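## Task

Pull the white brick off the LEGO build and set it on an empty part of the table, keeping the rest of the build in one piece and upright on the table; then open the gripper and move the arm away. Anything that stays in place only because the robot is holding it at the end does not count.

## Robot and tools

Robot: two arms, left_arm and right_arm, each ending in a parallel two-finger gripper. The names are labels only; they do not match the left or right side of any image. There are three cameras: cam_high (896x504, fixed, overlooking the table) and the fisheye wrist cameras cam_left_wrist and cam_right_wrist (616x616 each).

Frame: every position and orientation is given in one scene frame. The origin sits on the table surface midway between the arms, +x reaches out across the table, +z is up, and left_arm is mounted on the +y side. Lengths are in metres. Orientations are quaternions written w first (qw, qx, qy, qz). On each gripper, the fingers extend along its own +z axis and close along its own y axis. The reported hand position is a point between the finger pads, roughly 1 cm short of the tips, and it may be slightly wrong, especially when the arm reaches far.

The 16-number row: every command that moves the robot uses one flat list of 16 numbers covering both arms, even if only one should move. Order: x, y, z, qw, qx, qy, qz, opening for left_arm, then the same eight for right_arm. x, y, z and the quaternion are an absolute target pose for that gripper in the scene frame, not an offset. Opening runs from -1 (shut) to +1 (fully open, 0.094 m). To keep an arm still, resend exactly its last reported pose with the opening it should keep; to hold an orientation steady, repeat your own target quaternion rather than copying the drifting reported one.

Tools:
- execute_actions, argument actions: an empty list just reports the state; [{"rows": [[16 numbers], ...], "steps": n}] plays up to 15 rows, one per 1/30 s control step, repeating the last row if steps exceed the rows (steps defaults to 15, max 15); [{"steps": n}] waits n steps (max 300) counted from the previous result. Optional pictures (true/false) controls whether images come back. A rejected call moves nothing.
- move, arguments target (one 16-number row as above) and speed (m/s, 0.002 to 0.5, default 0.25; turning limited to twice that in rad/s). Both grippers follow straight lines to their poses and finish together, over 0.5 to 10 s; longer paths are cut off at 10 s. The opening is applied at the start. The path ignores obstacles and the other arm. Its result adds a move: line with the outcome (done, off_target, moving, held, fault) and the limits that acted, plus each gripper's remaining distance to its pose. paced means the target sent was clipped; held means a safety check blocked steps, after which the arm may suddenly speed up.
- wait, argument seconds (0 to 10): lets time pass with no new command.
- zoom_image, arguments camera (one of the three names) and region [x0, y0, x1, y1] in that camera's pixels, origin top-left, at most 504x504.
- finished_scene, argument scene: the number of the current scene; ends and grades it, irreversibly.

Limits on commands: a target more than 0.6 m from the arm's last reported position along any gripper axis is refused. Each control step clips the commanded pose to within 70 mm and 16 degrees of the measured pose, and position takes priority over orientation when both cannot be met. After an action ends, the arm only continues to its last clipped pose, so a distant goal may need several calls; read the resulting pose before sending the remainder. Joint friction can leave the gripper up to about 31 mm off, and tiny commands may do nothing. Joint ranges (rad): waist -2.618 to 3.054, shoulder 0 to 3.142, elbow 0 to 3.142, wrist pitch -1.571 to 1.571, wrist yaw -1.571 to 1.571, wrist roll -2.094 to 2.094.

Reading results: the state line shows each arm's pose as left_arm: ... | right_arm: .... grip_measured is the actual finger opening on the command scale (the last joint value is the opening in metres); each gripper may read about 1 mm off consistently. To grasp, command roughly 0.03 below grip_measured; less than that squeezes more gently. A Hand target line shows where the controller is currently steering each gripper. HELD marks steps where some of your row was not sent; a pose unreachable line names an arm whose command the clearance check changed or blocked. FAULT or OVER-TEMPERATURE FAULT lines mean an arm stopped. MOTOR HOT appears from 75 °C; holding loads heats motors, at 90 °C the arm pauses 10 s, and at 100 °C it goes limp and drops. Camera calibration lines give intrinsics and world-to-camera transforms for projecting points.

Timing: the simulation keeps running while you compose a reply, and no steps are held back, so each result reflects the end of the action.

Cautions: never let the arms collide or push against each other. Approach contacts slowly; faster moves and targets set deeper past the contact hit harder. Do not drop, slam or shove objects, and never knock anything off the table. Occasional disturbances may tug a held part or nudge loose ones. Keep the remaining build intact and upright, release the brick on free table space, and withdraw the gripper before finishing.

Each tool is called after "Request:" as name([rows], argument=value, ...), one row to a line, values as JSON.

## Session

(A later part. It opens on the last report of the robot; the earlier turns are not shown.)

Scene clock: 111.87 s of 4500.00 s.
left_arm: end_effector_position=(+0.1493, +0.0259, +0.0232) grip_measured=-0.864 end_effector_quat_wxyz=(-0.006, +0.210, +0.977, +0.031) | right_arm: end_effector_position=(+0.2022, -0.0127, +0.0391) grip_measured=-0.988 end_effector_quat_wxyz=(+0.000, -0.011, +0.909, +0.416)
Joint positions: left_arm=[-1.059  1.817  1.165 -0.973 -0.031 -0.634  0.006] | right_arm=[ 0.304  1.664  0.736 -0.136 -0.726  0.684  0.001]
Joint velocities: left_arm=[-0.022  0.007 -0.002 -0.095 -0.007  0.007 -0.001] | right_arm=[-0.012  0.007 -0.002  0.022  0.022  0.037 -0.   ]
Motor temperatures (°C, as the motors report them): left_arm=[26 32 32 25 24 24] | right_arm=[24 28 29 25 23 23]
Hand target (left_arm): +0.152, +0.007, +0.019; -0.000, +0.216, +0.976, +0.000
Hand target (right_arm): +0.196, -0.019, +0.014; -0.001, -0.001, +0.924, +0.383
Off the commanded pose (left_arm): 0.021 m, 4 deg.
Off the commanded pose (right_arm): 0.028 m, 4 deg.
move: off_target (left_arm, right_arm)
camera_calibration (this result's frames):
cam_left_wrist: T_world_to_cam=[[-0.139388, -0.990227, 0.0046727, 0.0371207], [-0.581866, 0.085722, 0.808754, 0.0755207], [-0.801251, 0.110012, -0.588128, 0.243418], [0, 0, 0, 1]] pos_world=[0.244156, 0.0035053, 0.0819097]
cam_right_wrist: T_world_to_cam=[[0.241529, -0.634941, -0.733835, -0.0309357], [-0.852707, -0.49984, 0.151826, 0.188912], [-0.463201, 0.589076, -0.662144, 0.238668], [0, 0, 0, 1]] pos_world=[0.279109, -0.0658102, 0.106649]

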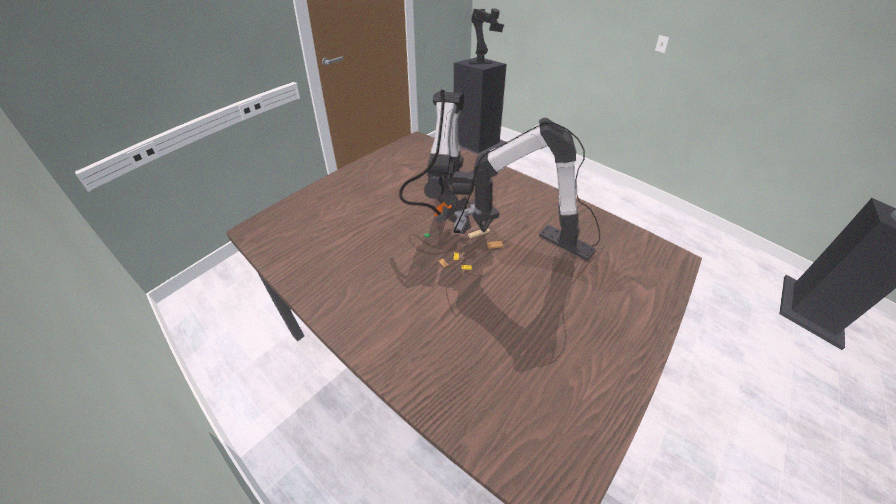

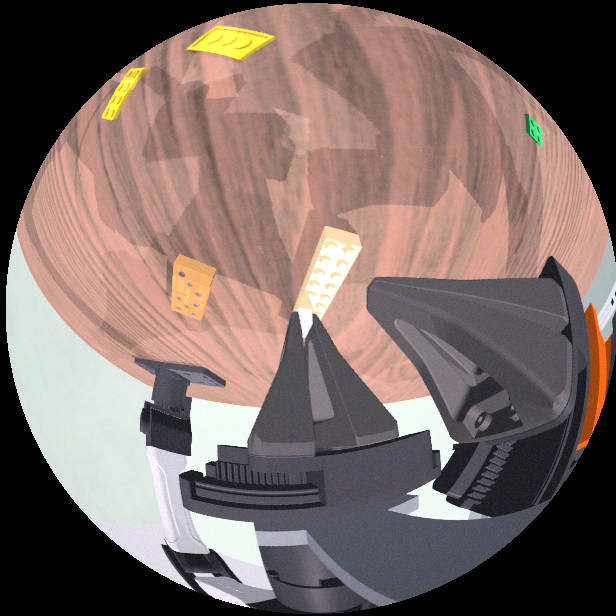

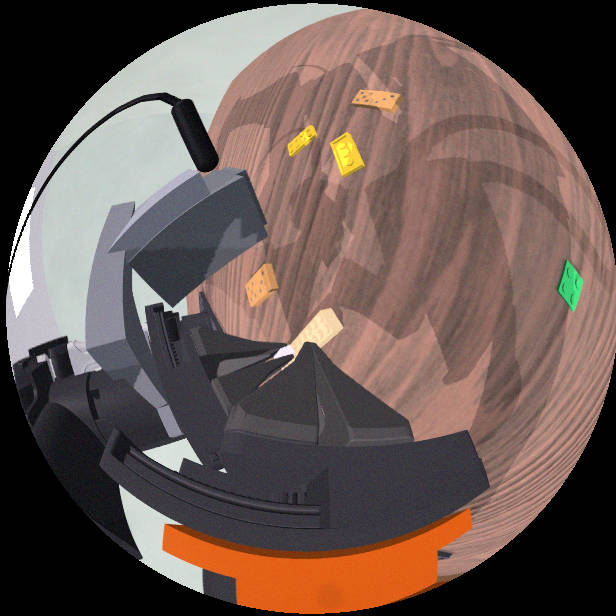

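Request:
move(target=[0.148,0.012,0.022,0,0.216,0.976,0,-0.6,0.22,-0.15,0.1,-0.183,-0.683,-0.683,-0.183,-1], speed=0.1)

Request:
move(target=[0.148,0.012,0.05,0.293,0.206,0.931,-0.065,-0.6,0.22,-0.1,0.07,-0.183,-0.683,-0.683,-0.183,-1], speed=0.06)

Scene clock: 167.57 s of 4500.00 s.
left_arm: end_effector_position=(+0.1506, +0.0135, +0.0231) grip_measured=-0.602 end_effector_quat_wxyz=(-0.002, +0.209, +0.978, +0.003) | right_arm: end_effector_position=(+0.2106, -0.1513, +0.0947) grip_measured=-0.988 end_effector_quat_wxyz=(+0.171, +0.666, +0.701, +0.189)
Joint positions: left_arm=[-1.059  1.816  1.165 -0.927 -0.002 -0.634  0.019] | right_arm=[ 0.427  1.192  0.761 -0.692  0.265  2.093  0.001]
Joint velocities: left_arm=[ 0.007 -0.002  0.007  0.037 -0.037 -0.022  0.   ] | right_arm=[ 0.002  0.007  0.002 -0.051 -0.022  0.007 -0.   ]
Motor temperatures (°C, as the motors report them): left_arm=[26 34 33 26 25 24] | right_arm=[24 28 27 27 23 23]
Hand target (left_arm): +0.148, +0.012, +0.022; +0.000, +0.216, +0.976, +0.000
Hand target (right_arm): +0.217, -0.152, +0.101; +0.176, +0.671, +0.694, +0.190
Off the commanded pose (left_arm): 0.003 m, 1 deg.
Off the commanded pose (right_arm): 0.011 m, 3 deg.
joint sent to its limit (right arm) — the command would take joint 6 (wrist roll) past its upper limit, so that joint was sent only as far as its limit.
After step 90, 44.33 s passed at rest.
move: off_target (right_arm)
camera_calibration (this result's frames):
cam_left_wrist: T_world_to_cam=[[-0.138026, -0.988593, 0.0602707, 0.0234935], [-0.579907, 0.129998, 0.804244, 0.0766271], [-0.802905, 0.0760554, -0.591235, 0.246531], [0, 0, 0, 1]] pos_world=[0.245621, -0.00548591, 0.0827151]
cam_right_wrist: T_world_to_cam=[[-0.836445, -0.263207, -0.48071, 0.179114], [-0.447944, 0.833696, 0.32295, 0.218689], [0.315763, 0.485461, -0.815243, 0.195828], [0, 0, 0, 1]] pos_world=[0.185944, -0.230243, 0.175124]

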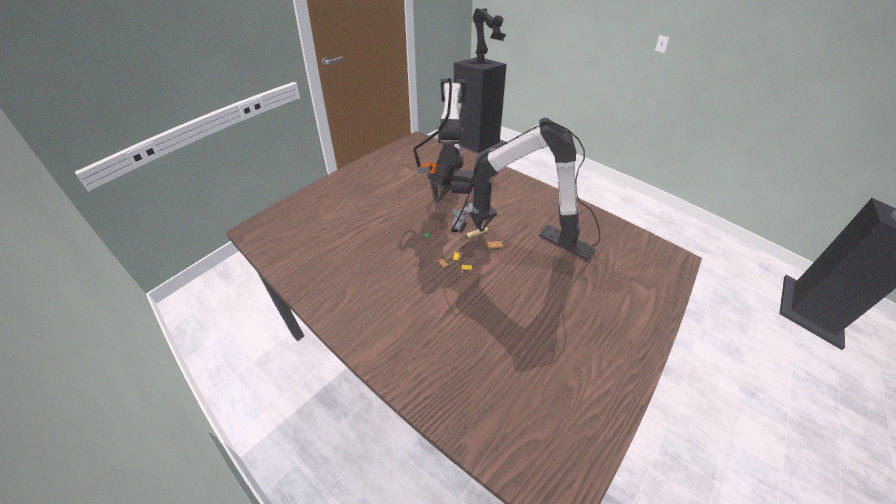

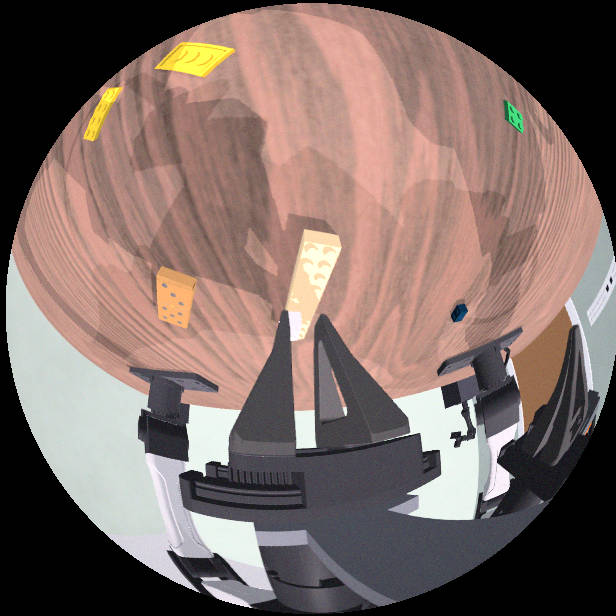

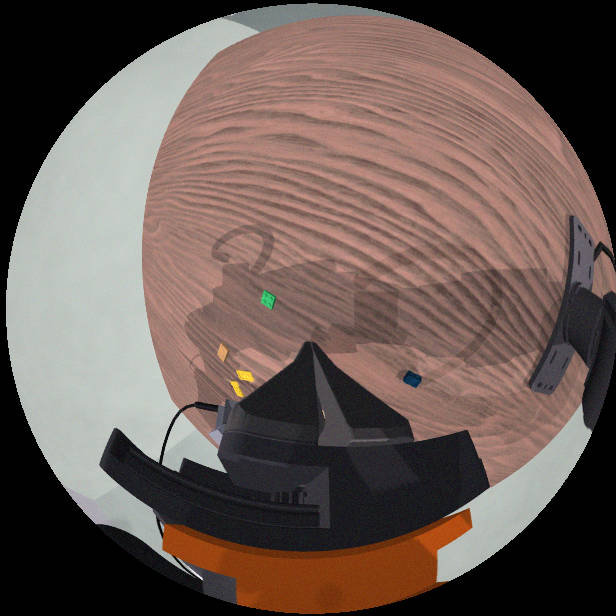

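Scene clock: 173.07 s of 4500.00 s.
left_arm: end_effector_position=(+0.1505, +0.0105, +0.0485) grip_measured=-0.602 end_effector_quat_wxyz=(+0.288, +0.209, +0.933, -0.058) | right_arm: end_effector_position=(+0.2150, -0.1115, +0.0631) grip_measured=-0.988 end_effector_quat_wxyz=(+0.158, +0.632, +0.737, +0.182)
Joint positions: left_arm=[-1.3    1.469  0.744 -0.438 -0.447 -0.763  0.019] | right_arm=[ 0.523  1.361  0.761 -0.555  0.26   2.094  0.001]
Joint velocities: left_arm=[-0.002 -0.002  0.032  0.007  0.007  0.007  0.   ] | right_arm=[ 0.002 -0.002  0.002 -0.007 -0.037  0.022  0.   ]
Motor temperatures (°C, as the motors report them): left_arm=[26 34 33 26 25 24] | right_arm=[24 28 27 27 23 23]
Hand target (left_arm): +0.149, +0.012, +0.049; +0.293, +0.206, +0.931, -0.063
Hand target (right_arm): +0.221, -0.100, +0.071; +0.155, +0.630, +0.735, +0.199
Off the commanded pose (left_arm): 0.003 m, 1 deg.
Off the commanded pose (right_arm): 0.014 m, 9 deg.
joint sent to its limit (right arm) — the command would take joint 6 (wrist roll) past its upper limit, so that joint was sent only as far as its limit.
move: off_target (right_arm)
camera_calibration (this result's frames):
cam_left_wrist: T_world_to_cam=[[-0.231153, -0.952195, 0.19973, 0.0258596], [-0.897651, 0.287902, 0.33367, 0.125542], [-0.375222, -0.102159, -0.921288, 0.215205], [0, 0, 0, 1]] pos_world=[0.19942, 0.0104648, 0.151211]
cam_right_wrist: T_world_to_cam=[[-0.819608, -0.351466, -0.452453, 0.162774], [-0.51787, 0.792272, 0.322671, 0.208105], [0.245058, 0.498775, -0.831366, 0.167072], [0, 0, 0, 1]] pos_world=[0.20024, -0.190998, 0.145396]

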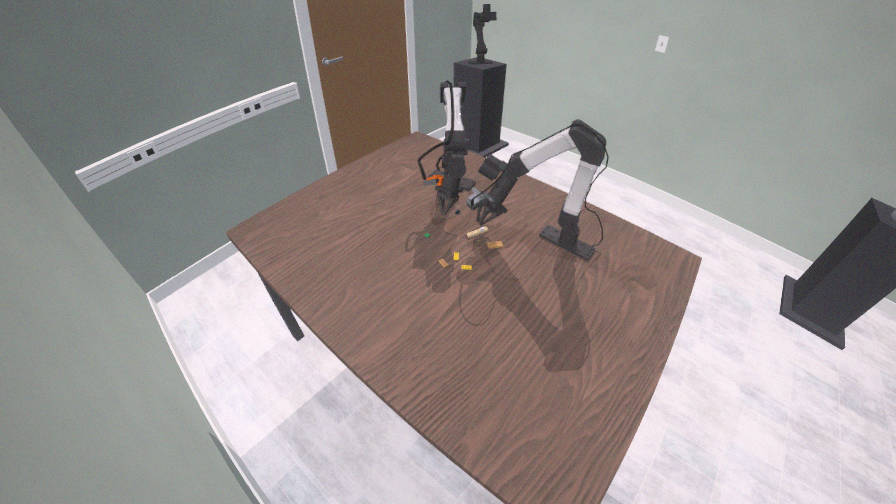

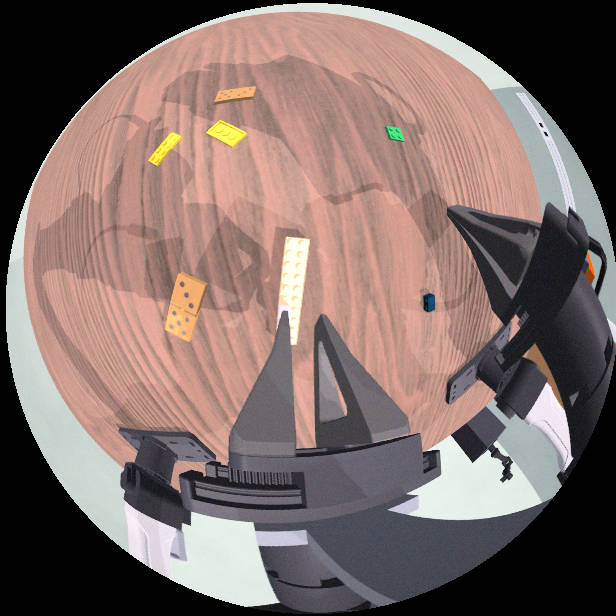

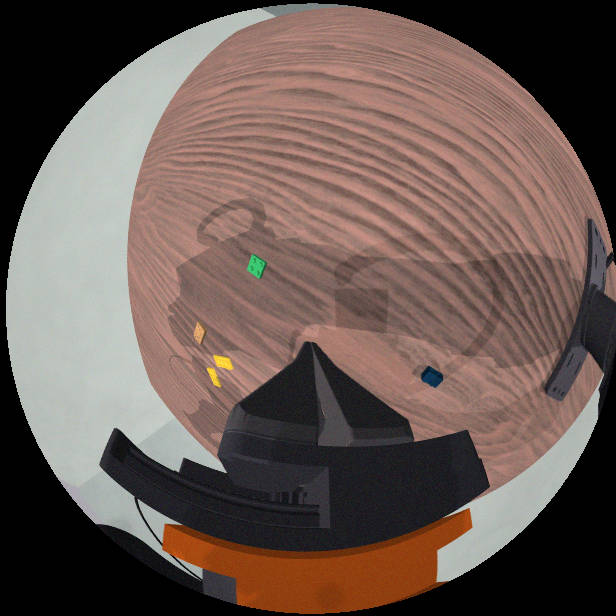

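Request:
move(target=[0.151,0.024,0.04,0.293,0.206,0.931,-0.065,-0.6,0.2,-0.06,0.06,0,0,0.924,0.383,-1], speed=0.08)

Request:
move(target=[0.151,0.024,0.016,0.293,0.206,0.931,-0.065,-0.6,0.2,-0.03,0.04,0,0,0.924,0.383,-1], speed=0.03)

Scene clock: 192.93 s of 4500.00 s.
left_arm: end_effector_position=(+0.1495, +0.0193, +0.0405) grip_measured=-0.602 end_effector_quat_wxyz=(+0.292, +0.208, +0.931, -0.063) | right_arm: end_effector_position=(+0.1927, -0.0620, +0.0519) grip_measured=-0.988 end_effector_quat_wxyz=(-0.007, +0.003, +0.928, +0.372)
Joint positions: left_arm=[-1.296  1.442  0.677 -0.381 -0.448 -0.756  0.019] | right_arm=[ 0.189  1.534  0.746 -0.441 -0.696  0.527  0.001]
Joint velocities: left_arm=[-0.007 -0.017 -0.002 -0.037 -0.037  0.037 -0.001] | right_arm=[-0.002 -0.007  0.002  0.037  0.007 -0.081 -0.   ]
Motor temperatures (°C, as the motors report them): left_arm=[26 34 32 27 25 24] | right_arm=[24 28 29 27 23 23]
Hand target (left_arm): +0.151, +0.024, +0.040; +0.293, +0.206, +0.931, -0.065
Hand target (right_arm): +0.201, -0.060, +0.058; -0.001, -0.000, +0.926, +0.378
Off the commanded pose (left_arm): 0.005 m, 0 deg.
Off the commanded pose (right_arm): 0.011 m, 2 deg.
After step 90, 7.47 s passed at rest.
move: off_target (right_arm)
camera_calibration (this result's frames):
cam_left_wrist: T_world_to_cam=[[-0.233837, -0.949484, 0.209286, 0.0356194], [-0.89973, 0.292904, 0.323564, 0.125308], [-0.36852, -0.11264, -0.92277, 0.20764], [0, 0, 0, 1]] pos_world=[0.197592, 0.0205054, 0.143604]
cam_right_wrist: T_world_to_cam=[[0.212658, -0.707118, -0.67436, -0.0525849], [-0.857591, -0.465836, 0.218026, 0.153841], [-0.468311, 0.53196, -0.705481, 0.271441], [0, 0, 0, 1]] pos_world=[0.270234, -0.109915, 0.122494]

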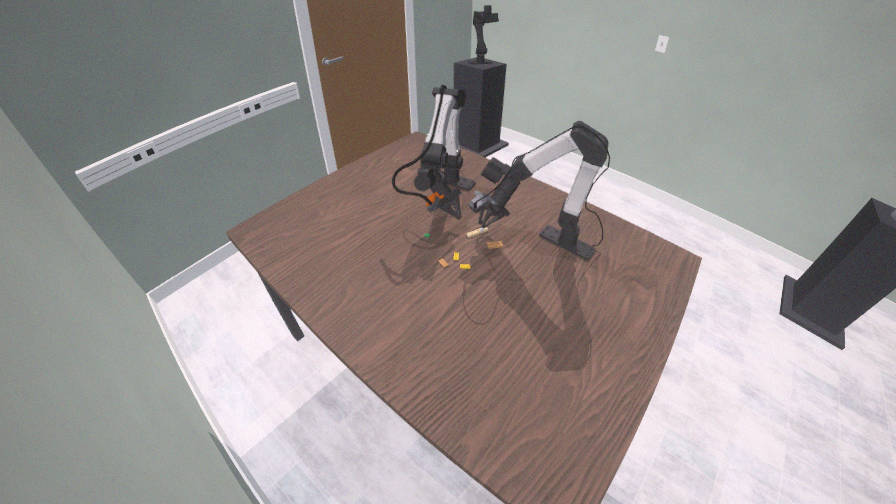

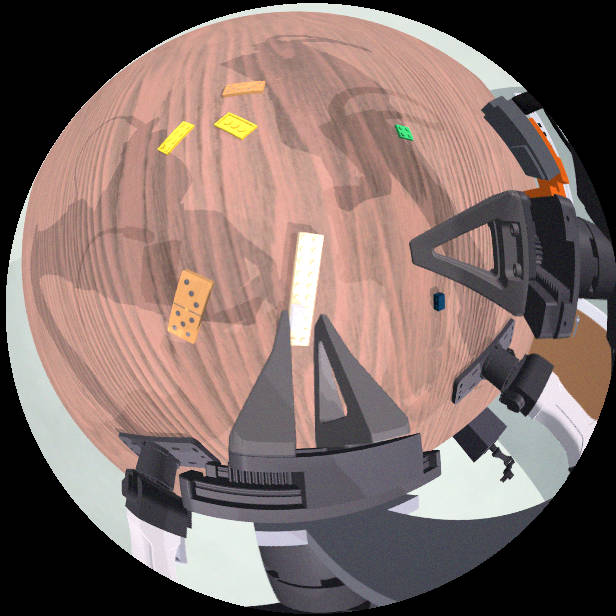

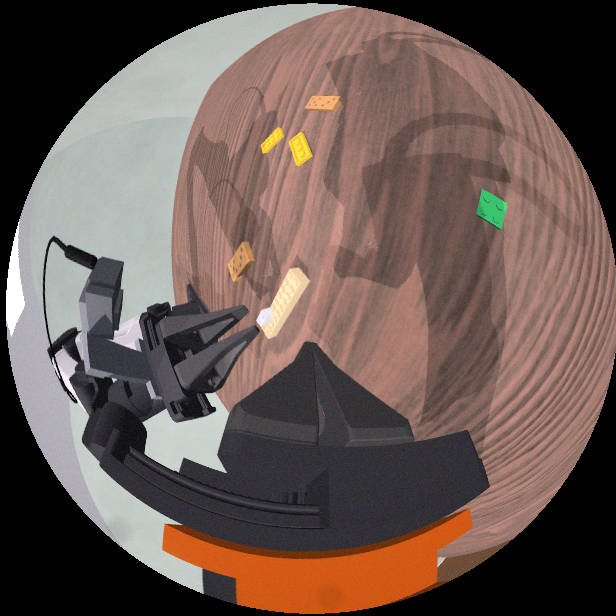

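Scene clock: 194.50 s of 4500.00 s.
left_arm: end_effector_position=(+0.1501, +0.0170, +0.0270) grip_measured=-0.602 end_effector_quat_wxyz=(+0.300, +0.203, +0.929, -0.078) | right_arm: end_effector_position=(+0.1991, -0.0329, +0.0424) grip_measured=-0.988 end_effector_quat_wxyz=(-0.002, +0.002, +0.923, +0.385)
Joint positions: left_arm=[-1.296  1.466  0.618 -0.263 -0.448 -0.756  0.019] | right_arm=[ 0.27   1.608  0.746 -0.276 -0.685  0.639  0.001]
Joint velocities: left_arm=[-0.002  0.007 -0.012  0.022  0.007 -0.007  0.001] | right_arm=[-0.017  0.002 -0.017  0.022 -0.051 -0.037  0.   ]
Motor temperatures (°C, as the motors report them): left_arm=[26 34 32 27 25 24] | right_arm=[24 28 29 27 23 23]
Hand target (left_arm): +0.151, +0.024, +0.017; +0.293, +0.206, +0.931, -0.065
Hand target (right_arm): +0.201, -0.030, +0.041; +0.000, +0.001, +0.923, +0.384
Off the commanded pose (left_arm): 0.013 m, 2 deg.
Off the commanded pose (right_arm): 0.004 m, 0 deg.
move: off_target (left_arm)
camera_calibration (this result's frames):
cam_left_wrist: T_world_to_cam=[[-0.236019, -0.941831, 0.239269, 0.0357937], [-0.902785, 0.303622, 0.304621, 0.131725], [-0.359549, -0.144112, -0.921931, 0.194347], [0, 0, 0, 1]] pos_world=[0.197244, 0.0217247, 0.130484]
cam_right_wrist: T_world_to_cam=[[0.216279, -0.688173, -0.692562, -0.0391518], [-0.860725, -0.469218, 0.197451, 0.17637], [-0.460843, 0.5534, -0.693809, 0.251041], [0, 0, 0, 1]] pos_world=[0.275964, -0.0831137, 0.112235]

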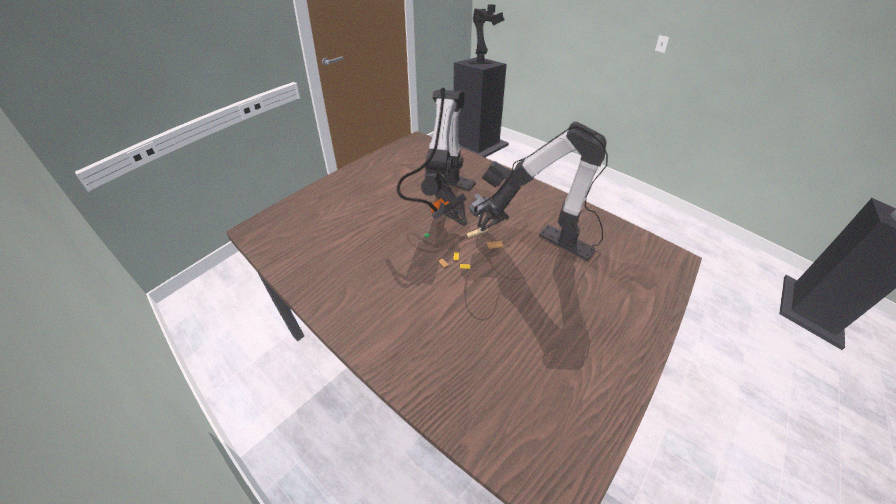

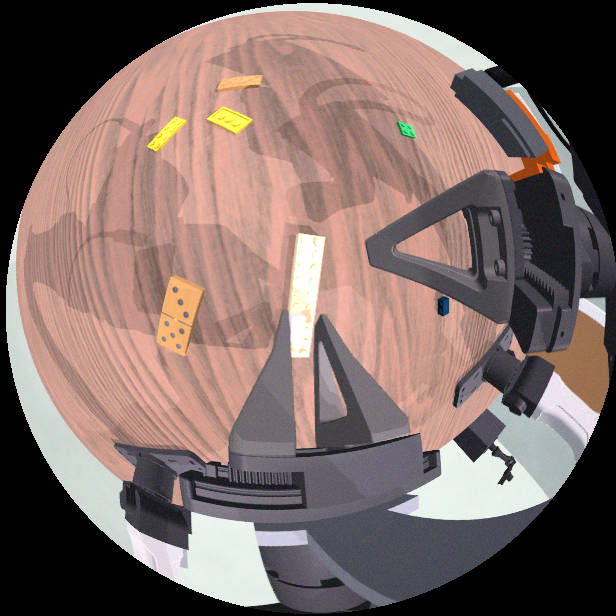

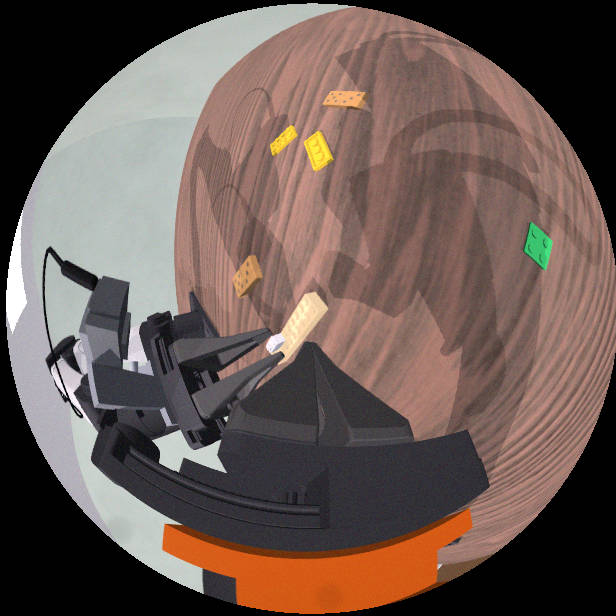

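Request:
move(target=[0.154,0.028,0.014,0.293,0.206,0.931,-0.065,-0.6,0.197,-0.008,0.04,0,0,0.924,0.383,-1], speed=0.03)

Request:
move(target=[0.154,0.028,0.014,0.293,0.206,0.931,-0.065,-0.89,0.197,-0.008,0.014,0,0,0.924,0.383,-1], speed=0.02)

Scene clock: 211.33 s of 4500.00 s.
left_arm: end_effector_position=(+0.1545, +0.0206, +0.0243) grip_measured=-0.602 end_effector_quat_wxyz=(+0.301, +0.201, +0.929, -0.076) | right_arm: end_effector_position=(+0.1913, -0.0136, +0.0381) grip_measured=-0.988 end_effector_quat_wxyz=(-0.009, +0.003, +0.924, +0.381)
Joint positions: left_arm=[-1.275  1.466  0.604 -0.243 -0.442 -0.74   0.019] | right_arm=[ 0.347  1.629  0.746 -0.218 -0.652  0.723  0.001]
Joint velocities: left_arm=[ 0.007 -0.002 -0.007  0.007  0.007  0.037 -0.   ] | right_arm=[-0.012 -0.002 -0.017 -0.095 -0.007  0.037 -0.001]
Motor temperatures (°C, as the motors report them): left_arm=[26 32 32 28 25 24] | right_arm=[24 28 29 27 23 23]
Hand target (left_arm): +0.154, +0.028, +0.014; +0.293, +0.206, +0.931, -0.065
Hand target (right_arm): +0.197, -0.008, +0.041; +0.000, +0.000, +0.923, +0.384
Off the commanded pose (left_arm): 0.013 m, 2 deg.
Off the commanded pose (right_arm): 0.008 m, 1 deg.
After step 90, 12.73 s passed at rest.
move: off_target (left_arm)
camera_calibration (this result's frames):
cam_left_wrist: T_world_to_cam=[[-0.231542, -0.943235, 0.238108, 0.040171], [-0.904496, 0.298842, 0.304271, 0.135845], [-0.358156, -0.144916, -0.922347, 0.193782], [0, 0, 0, 1]] pos_world=[0.201576, 0.0253768, 0.127835]
cam_right_wrist: T_world_to_cam=[[0.210407, -0.692977, -0.689573, -0.0262092], [-0.856533, -0.470691, 0.211664, 0.178166], [-0.471254, 0.546106, -0.692594, 0.235604], [0, 0, 0, 1]] pos_world=[0.269149, -0.0629663, 0.107394]

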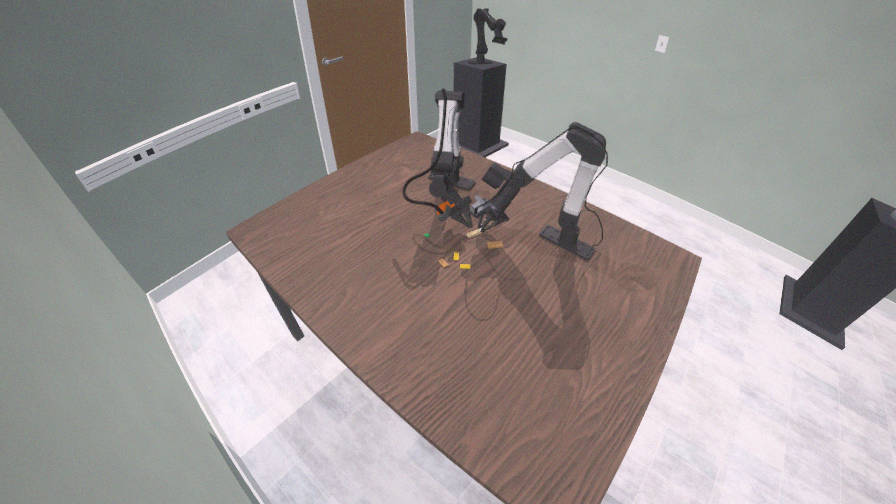

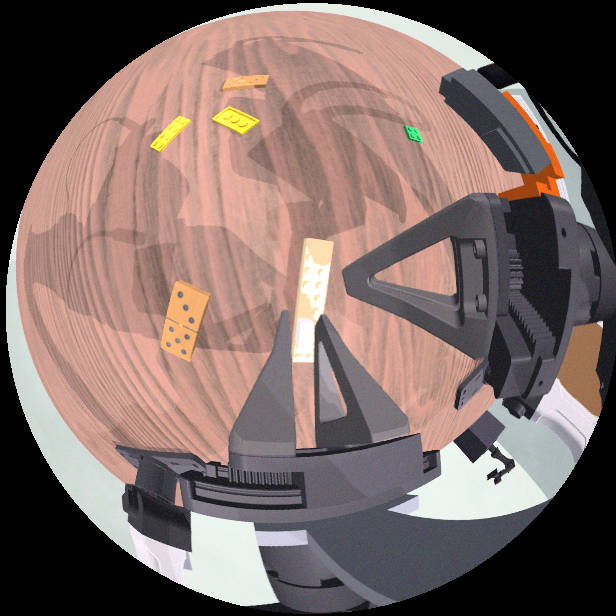

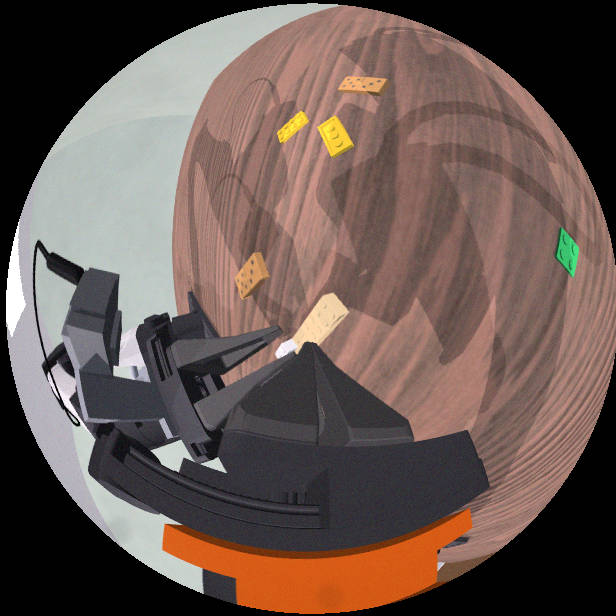

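Scene clock: 212.90 s of 4500.00 s.
left_arm: end_effector_position=(+0.1545, +0.0206, +0.0243) grip_measured=-0.867 end_effector_quat_wxyz=(+0.301, +0.201, +0.929, -0.076) | right_arm: end_effector_position=(+0.2054, -0.0050, +0.0264) grip_measured=-0.988 end_effector_quat_wxyz=(+0.010, -0.004, +0.920, +0.393)
Joint positions: left_arm=[-1.275  1.466  0.604 -0.243 -0.442 -0.739  0.006] | right_arm=[ 0.347  1.703  0.746 -0.097 -0.651  0.723  0.001]
Joint velocities: left_arm=[ 0.022 -0.002 -0.002  0.022  0.022  0.007  0.001] | right_arm=[ 0.002  0.007  0.002  0.051 -0.022 -0.007 -0.001]
Motor temperatures (°C, as the motors report them): left_arm=[26 32 32 28 25 24] | right_arm=[24 28 29 27 23 23]
Hand target (left_arm): +0.154, +0.028, +0.014; +0.293, +0.206, +0.931, -0.065
Hand target (right_arm): +0.197, -0.008, +0.015; -0.000, -0.000, +0.924, +0.383
Off the commanded pose (left_arm): 0.013 m, 2 deg.
Off the commanded pose (right_arm): 0.015 m, 2 deg.
move: off_target (left_arm, right_arm)
camera_calibration (this result's frames):
cam_left_wrist: T_world_to_cam=[[-0.232485, -0.943165, 0.237468, 0.0403309], [-0.904311, 0.299493, 0.30418, 0.135805], [-0.358012, -0.144028, -0.922542, 0.193746], [0, 0, 0, 1]] pos_world=[0.201549, 0.0252708, 0.127852]
cam_right_wrist: T_world_to_cam=[[0.237774, -0.676152, -0.697339, -0.0365797], [-0.864562, -0.474548, 0.165338, 0.199699], [-0.442715, 0.56358, -0.697411, 0.223814], [0, 0, 0, 1]] pos_world=[0.280436, -0.0561032, 0.0975637]

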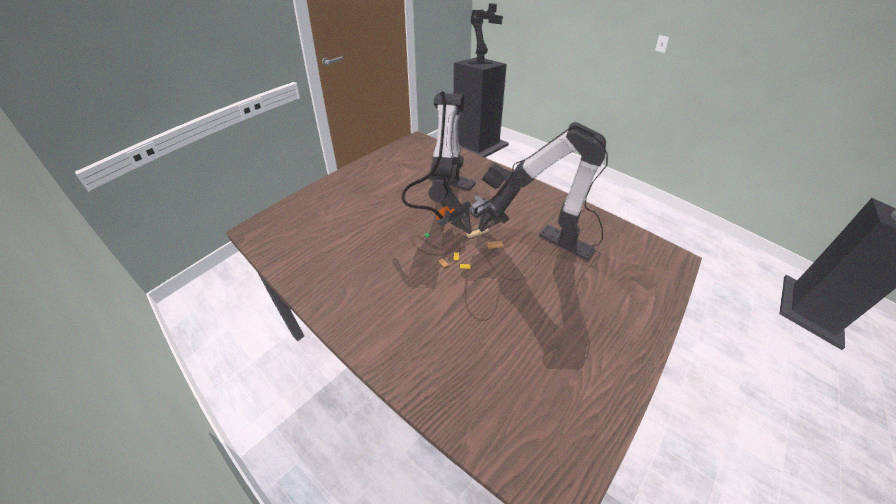

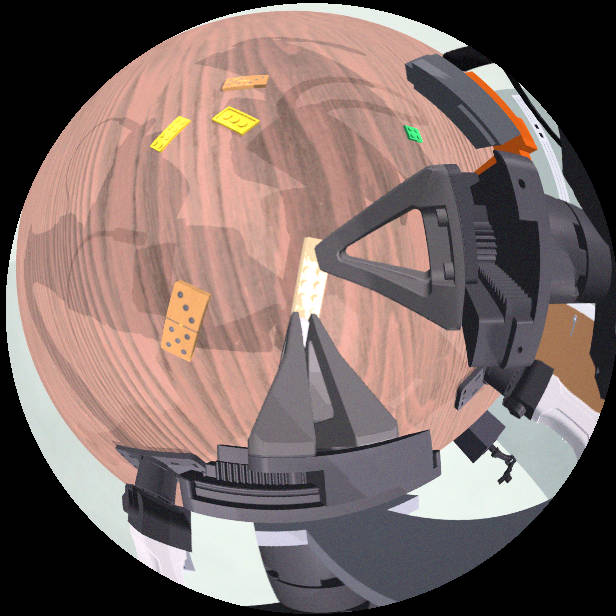

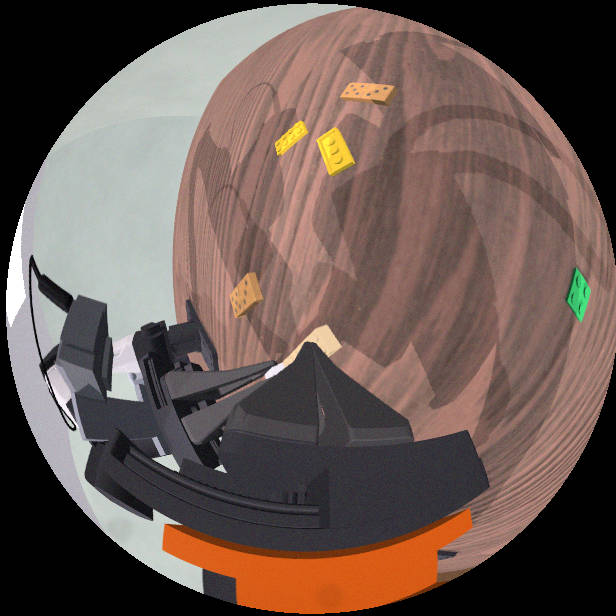

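Gripped; right tip is over the tan. Press more, then lift.

Request:
move(target=[0.154,0.028,0.014,0.293,0.206,0.931,-0.065,-0.9,0.203,0.0,0.002,0,0,0.924,0.383,-1], speed=0.02)

Request:
move(target=[0.15,0.023,0.06,0.293,0.206,0.931,-0.065,-0.9,0.203,0.0,0.002,0,0,0.924,0.383,-1], speed=0.02)

Scene clock: 220.97 s of 4500.00 s.
left_arm: end_effector_position=(+0.1537, +0.0187, +0.0244) grip_measured=-0.867 end_effector_quat_wxyz=(+0.299, +0.202, +0.929, -0.081) | right_arm: end_effector_position=(+0.2110, +0.0078, +0.0216) grip_measured=-0.989 end_effector_quat_wxyz=(+0.018, -0.016, +0.911, +0.413)
Joint positions: left_arm=[-1.275  1.466  0.604 -0.237 -0.433 -0.738  0.006] | right_arm=[ 0.361  1.757  0.746  0.009 -0.673  0.738  0.001]
Joint velocities: left_arm=[ 0.012 -0.007 -0.002  0.022  0.007  0.022 -0.   ] | right_arm=[ 0.007  0.012 -0.002 -0.051 -0.081  0.037 -0.001]
Motor temperatures (°C, as the motors report them): left_arm=[26 32 32 28 25 24] | right_arm=[24 29 28 27 23 23]
Hand target (left_arm): +0.154, +0.028, +0.014; +0.293, +0.206, +0.931, -0.065
Hand target (right_arm): +0.203, -0.000, +0.003; +0.000, -0.001, +0.924, +0.383
Off the commanded pose (left_arm): 0.014 m, 2 deg.
Off the commanded pose (right_arm): 0.023 m, 5 deg.
After step 90, 3.57 s passed at rest.
move: off_target (left_arm, right_arm)
camera_calibration (this result's frames):
cam_left_wrist: T_world_to_cam=[[-0.235794, -0.940199, 0.24582, 0.0386003], [-0.901186, 0.306213, 0.306755, 0.134906], [-0.363684, -0.149199, -0.919497, 0.194124], [0, 0, 0, 1]] pos_world=[0.201277, 0.0239451, 0.127625]
cam_right_wrist: T_world_to_cam=[[0.264072, -0.641546, -0.720198, -0.0379368], [-0.860539, -0.493943, 0.12447, 0.211506], [-0.43559, 0.586889, -0.682512, 0.213748], [0, 0, 0, 1]] pos_world=[0.285134, -0.0453126, 0.0922372]

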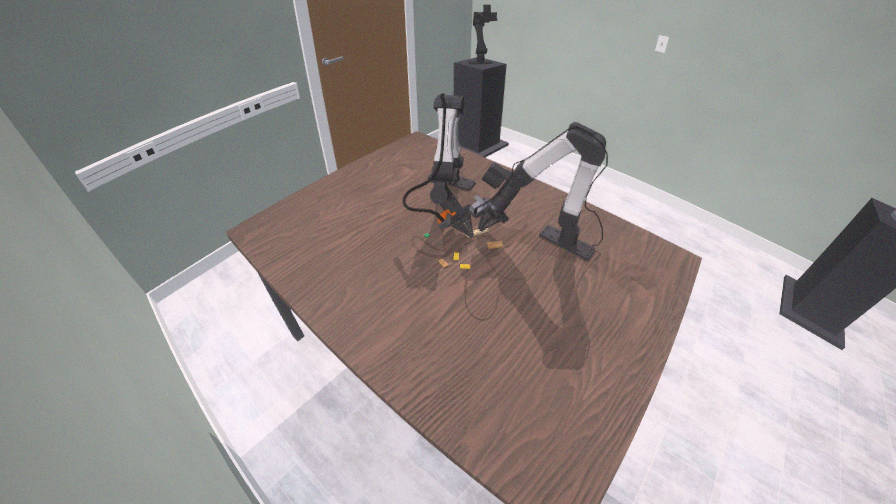

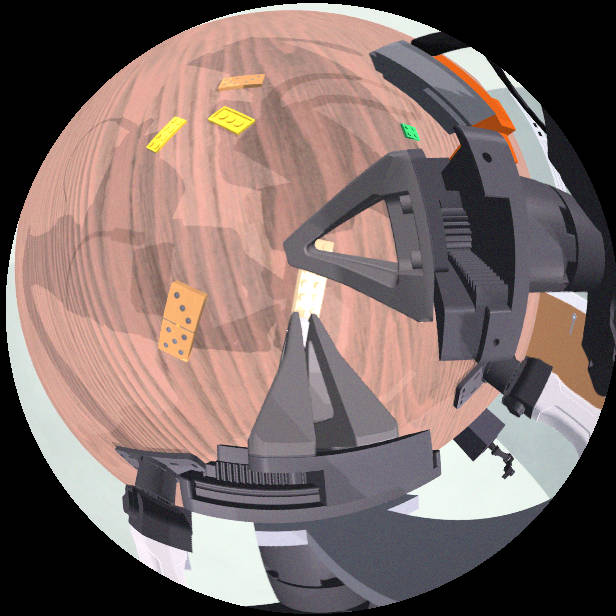

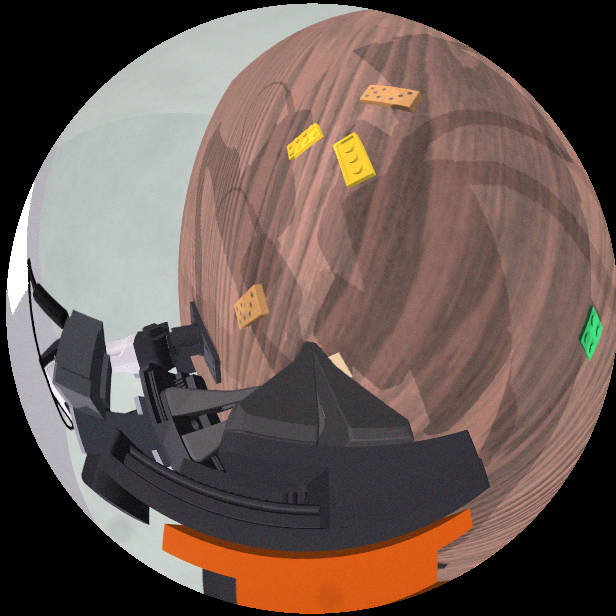

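Scene clock: 223.20 s of 4500.00 s.
left_arm: end_effector_position=(+0.1517, +0.0266, +0.0509) grip_measured=-0.867 end_effector_quat_wxyz=(+0.287, +0.208, +0.933, -0.058) | right_arm: end_effector_position=(+0.2105, +0.0044, +0.0151) grip_measured=-0.989 end_effector_quat_wxyz=(+0.015, -0.009, +0.916, +0.401)
Joint positions: left_arm=[-1.275  1.4    0.696 -0.449 -0.436 -0.74   0.006] | right_arm=[ 0.361  1.767  0.746 -0.005 -0.654  0.738  0.001]
Joint velocities: left_arm=[ 0.012 -0.002 -0.002 -0.066  0.081 -0.037 -0.   ] | right_arm=[-0.002  0.007 -0.022 -0.051  0.022 -0.037  0.   ]
Motor temperatures (°C, as the motors report them): left_arm=[26 32 32 28 25 24] | right_arm=[24 29 28 27 23 23]
Hand target (left_arm): +0.150, +0.023, +0.060; +0.293, +0.206, +0.931, -0.065
Hand target (right_arm): +0.203, -0.000, +0.002; +0.000, -0.000, +0.924, +0.383
Off the commanded pose (left_arm): 0.010 m, 1 deg.
Off the commanded pose (right_arm): 0.016 m, 3 deg.
move: off_target (right_arm)
camera_calibration (this result's frames):
cam_left_wrist: T_world_to_cam=[[-0.229423, -0.952462, 0.200451, 0.0406957], [-0.897555, 0.286693, 0.334966, 0.121124], [-0.37651, -0.103067, -0.920661, 0.219685], [0, 0, 0, 1]] pos_world=[0.200765, 0.0266781, 0.153526]
cam_right_wrist: T_world_to_cam=[[0.249353, -0.662859, -0.706004, -0.041677], [-0.864068, -0.481472, 0.146869, 0.210524], [-0.437275, 0.573413, -0.692812, 0.211657], [0, 0, 0, 1]] pos_world=[0.284852, -0.0476313, 0.0862949]

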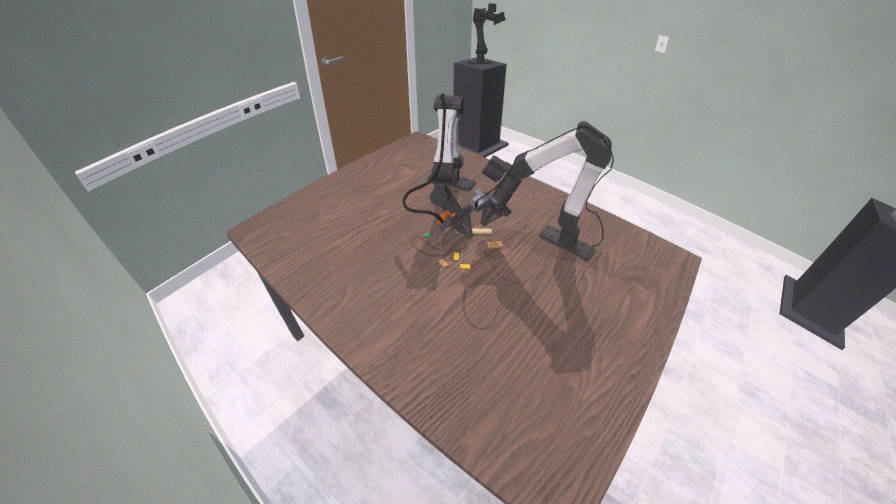

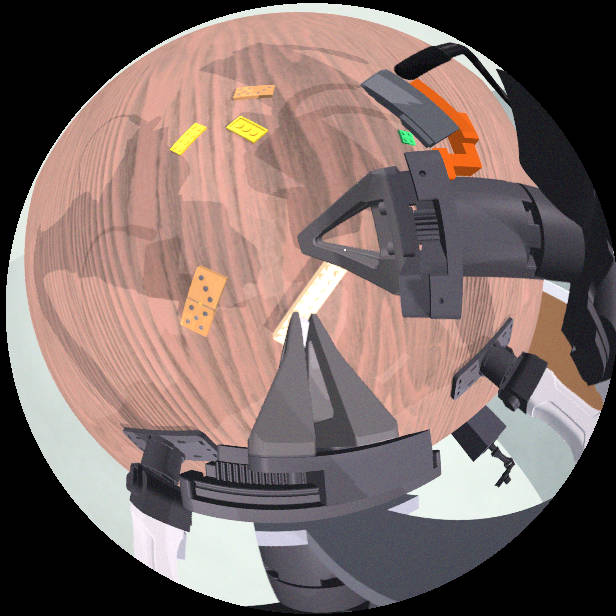

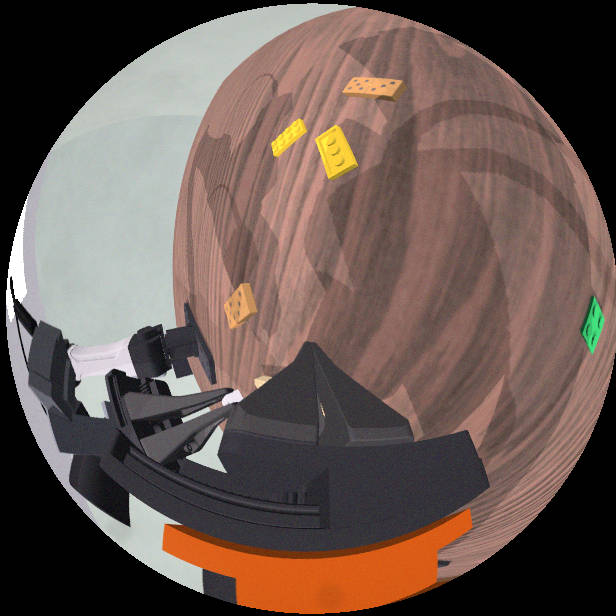

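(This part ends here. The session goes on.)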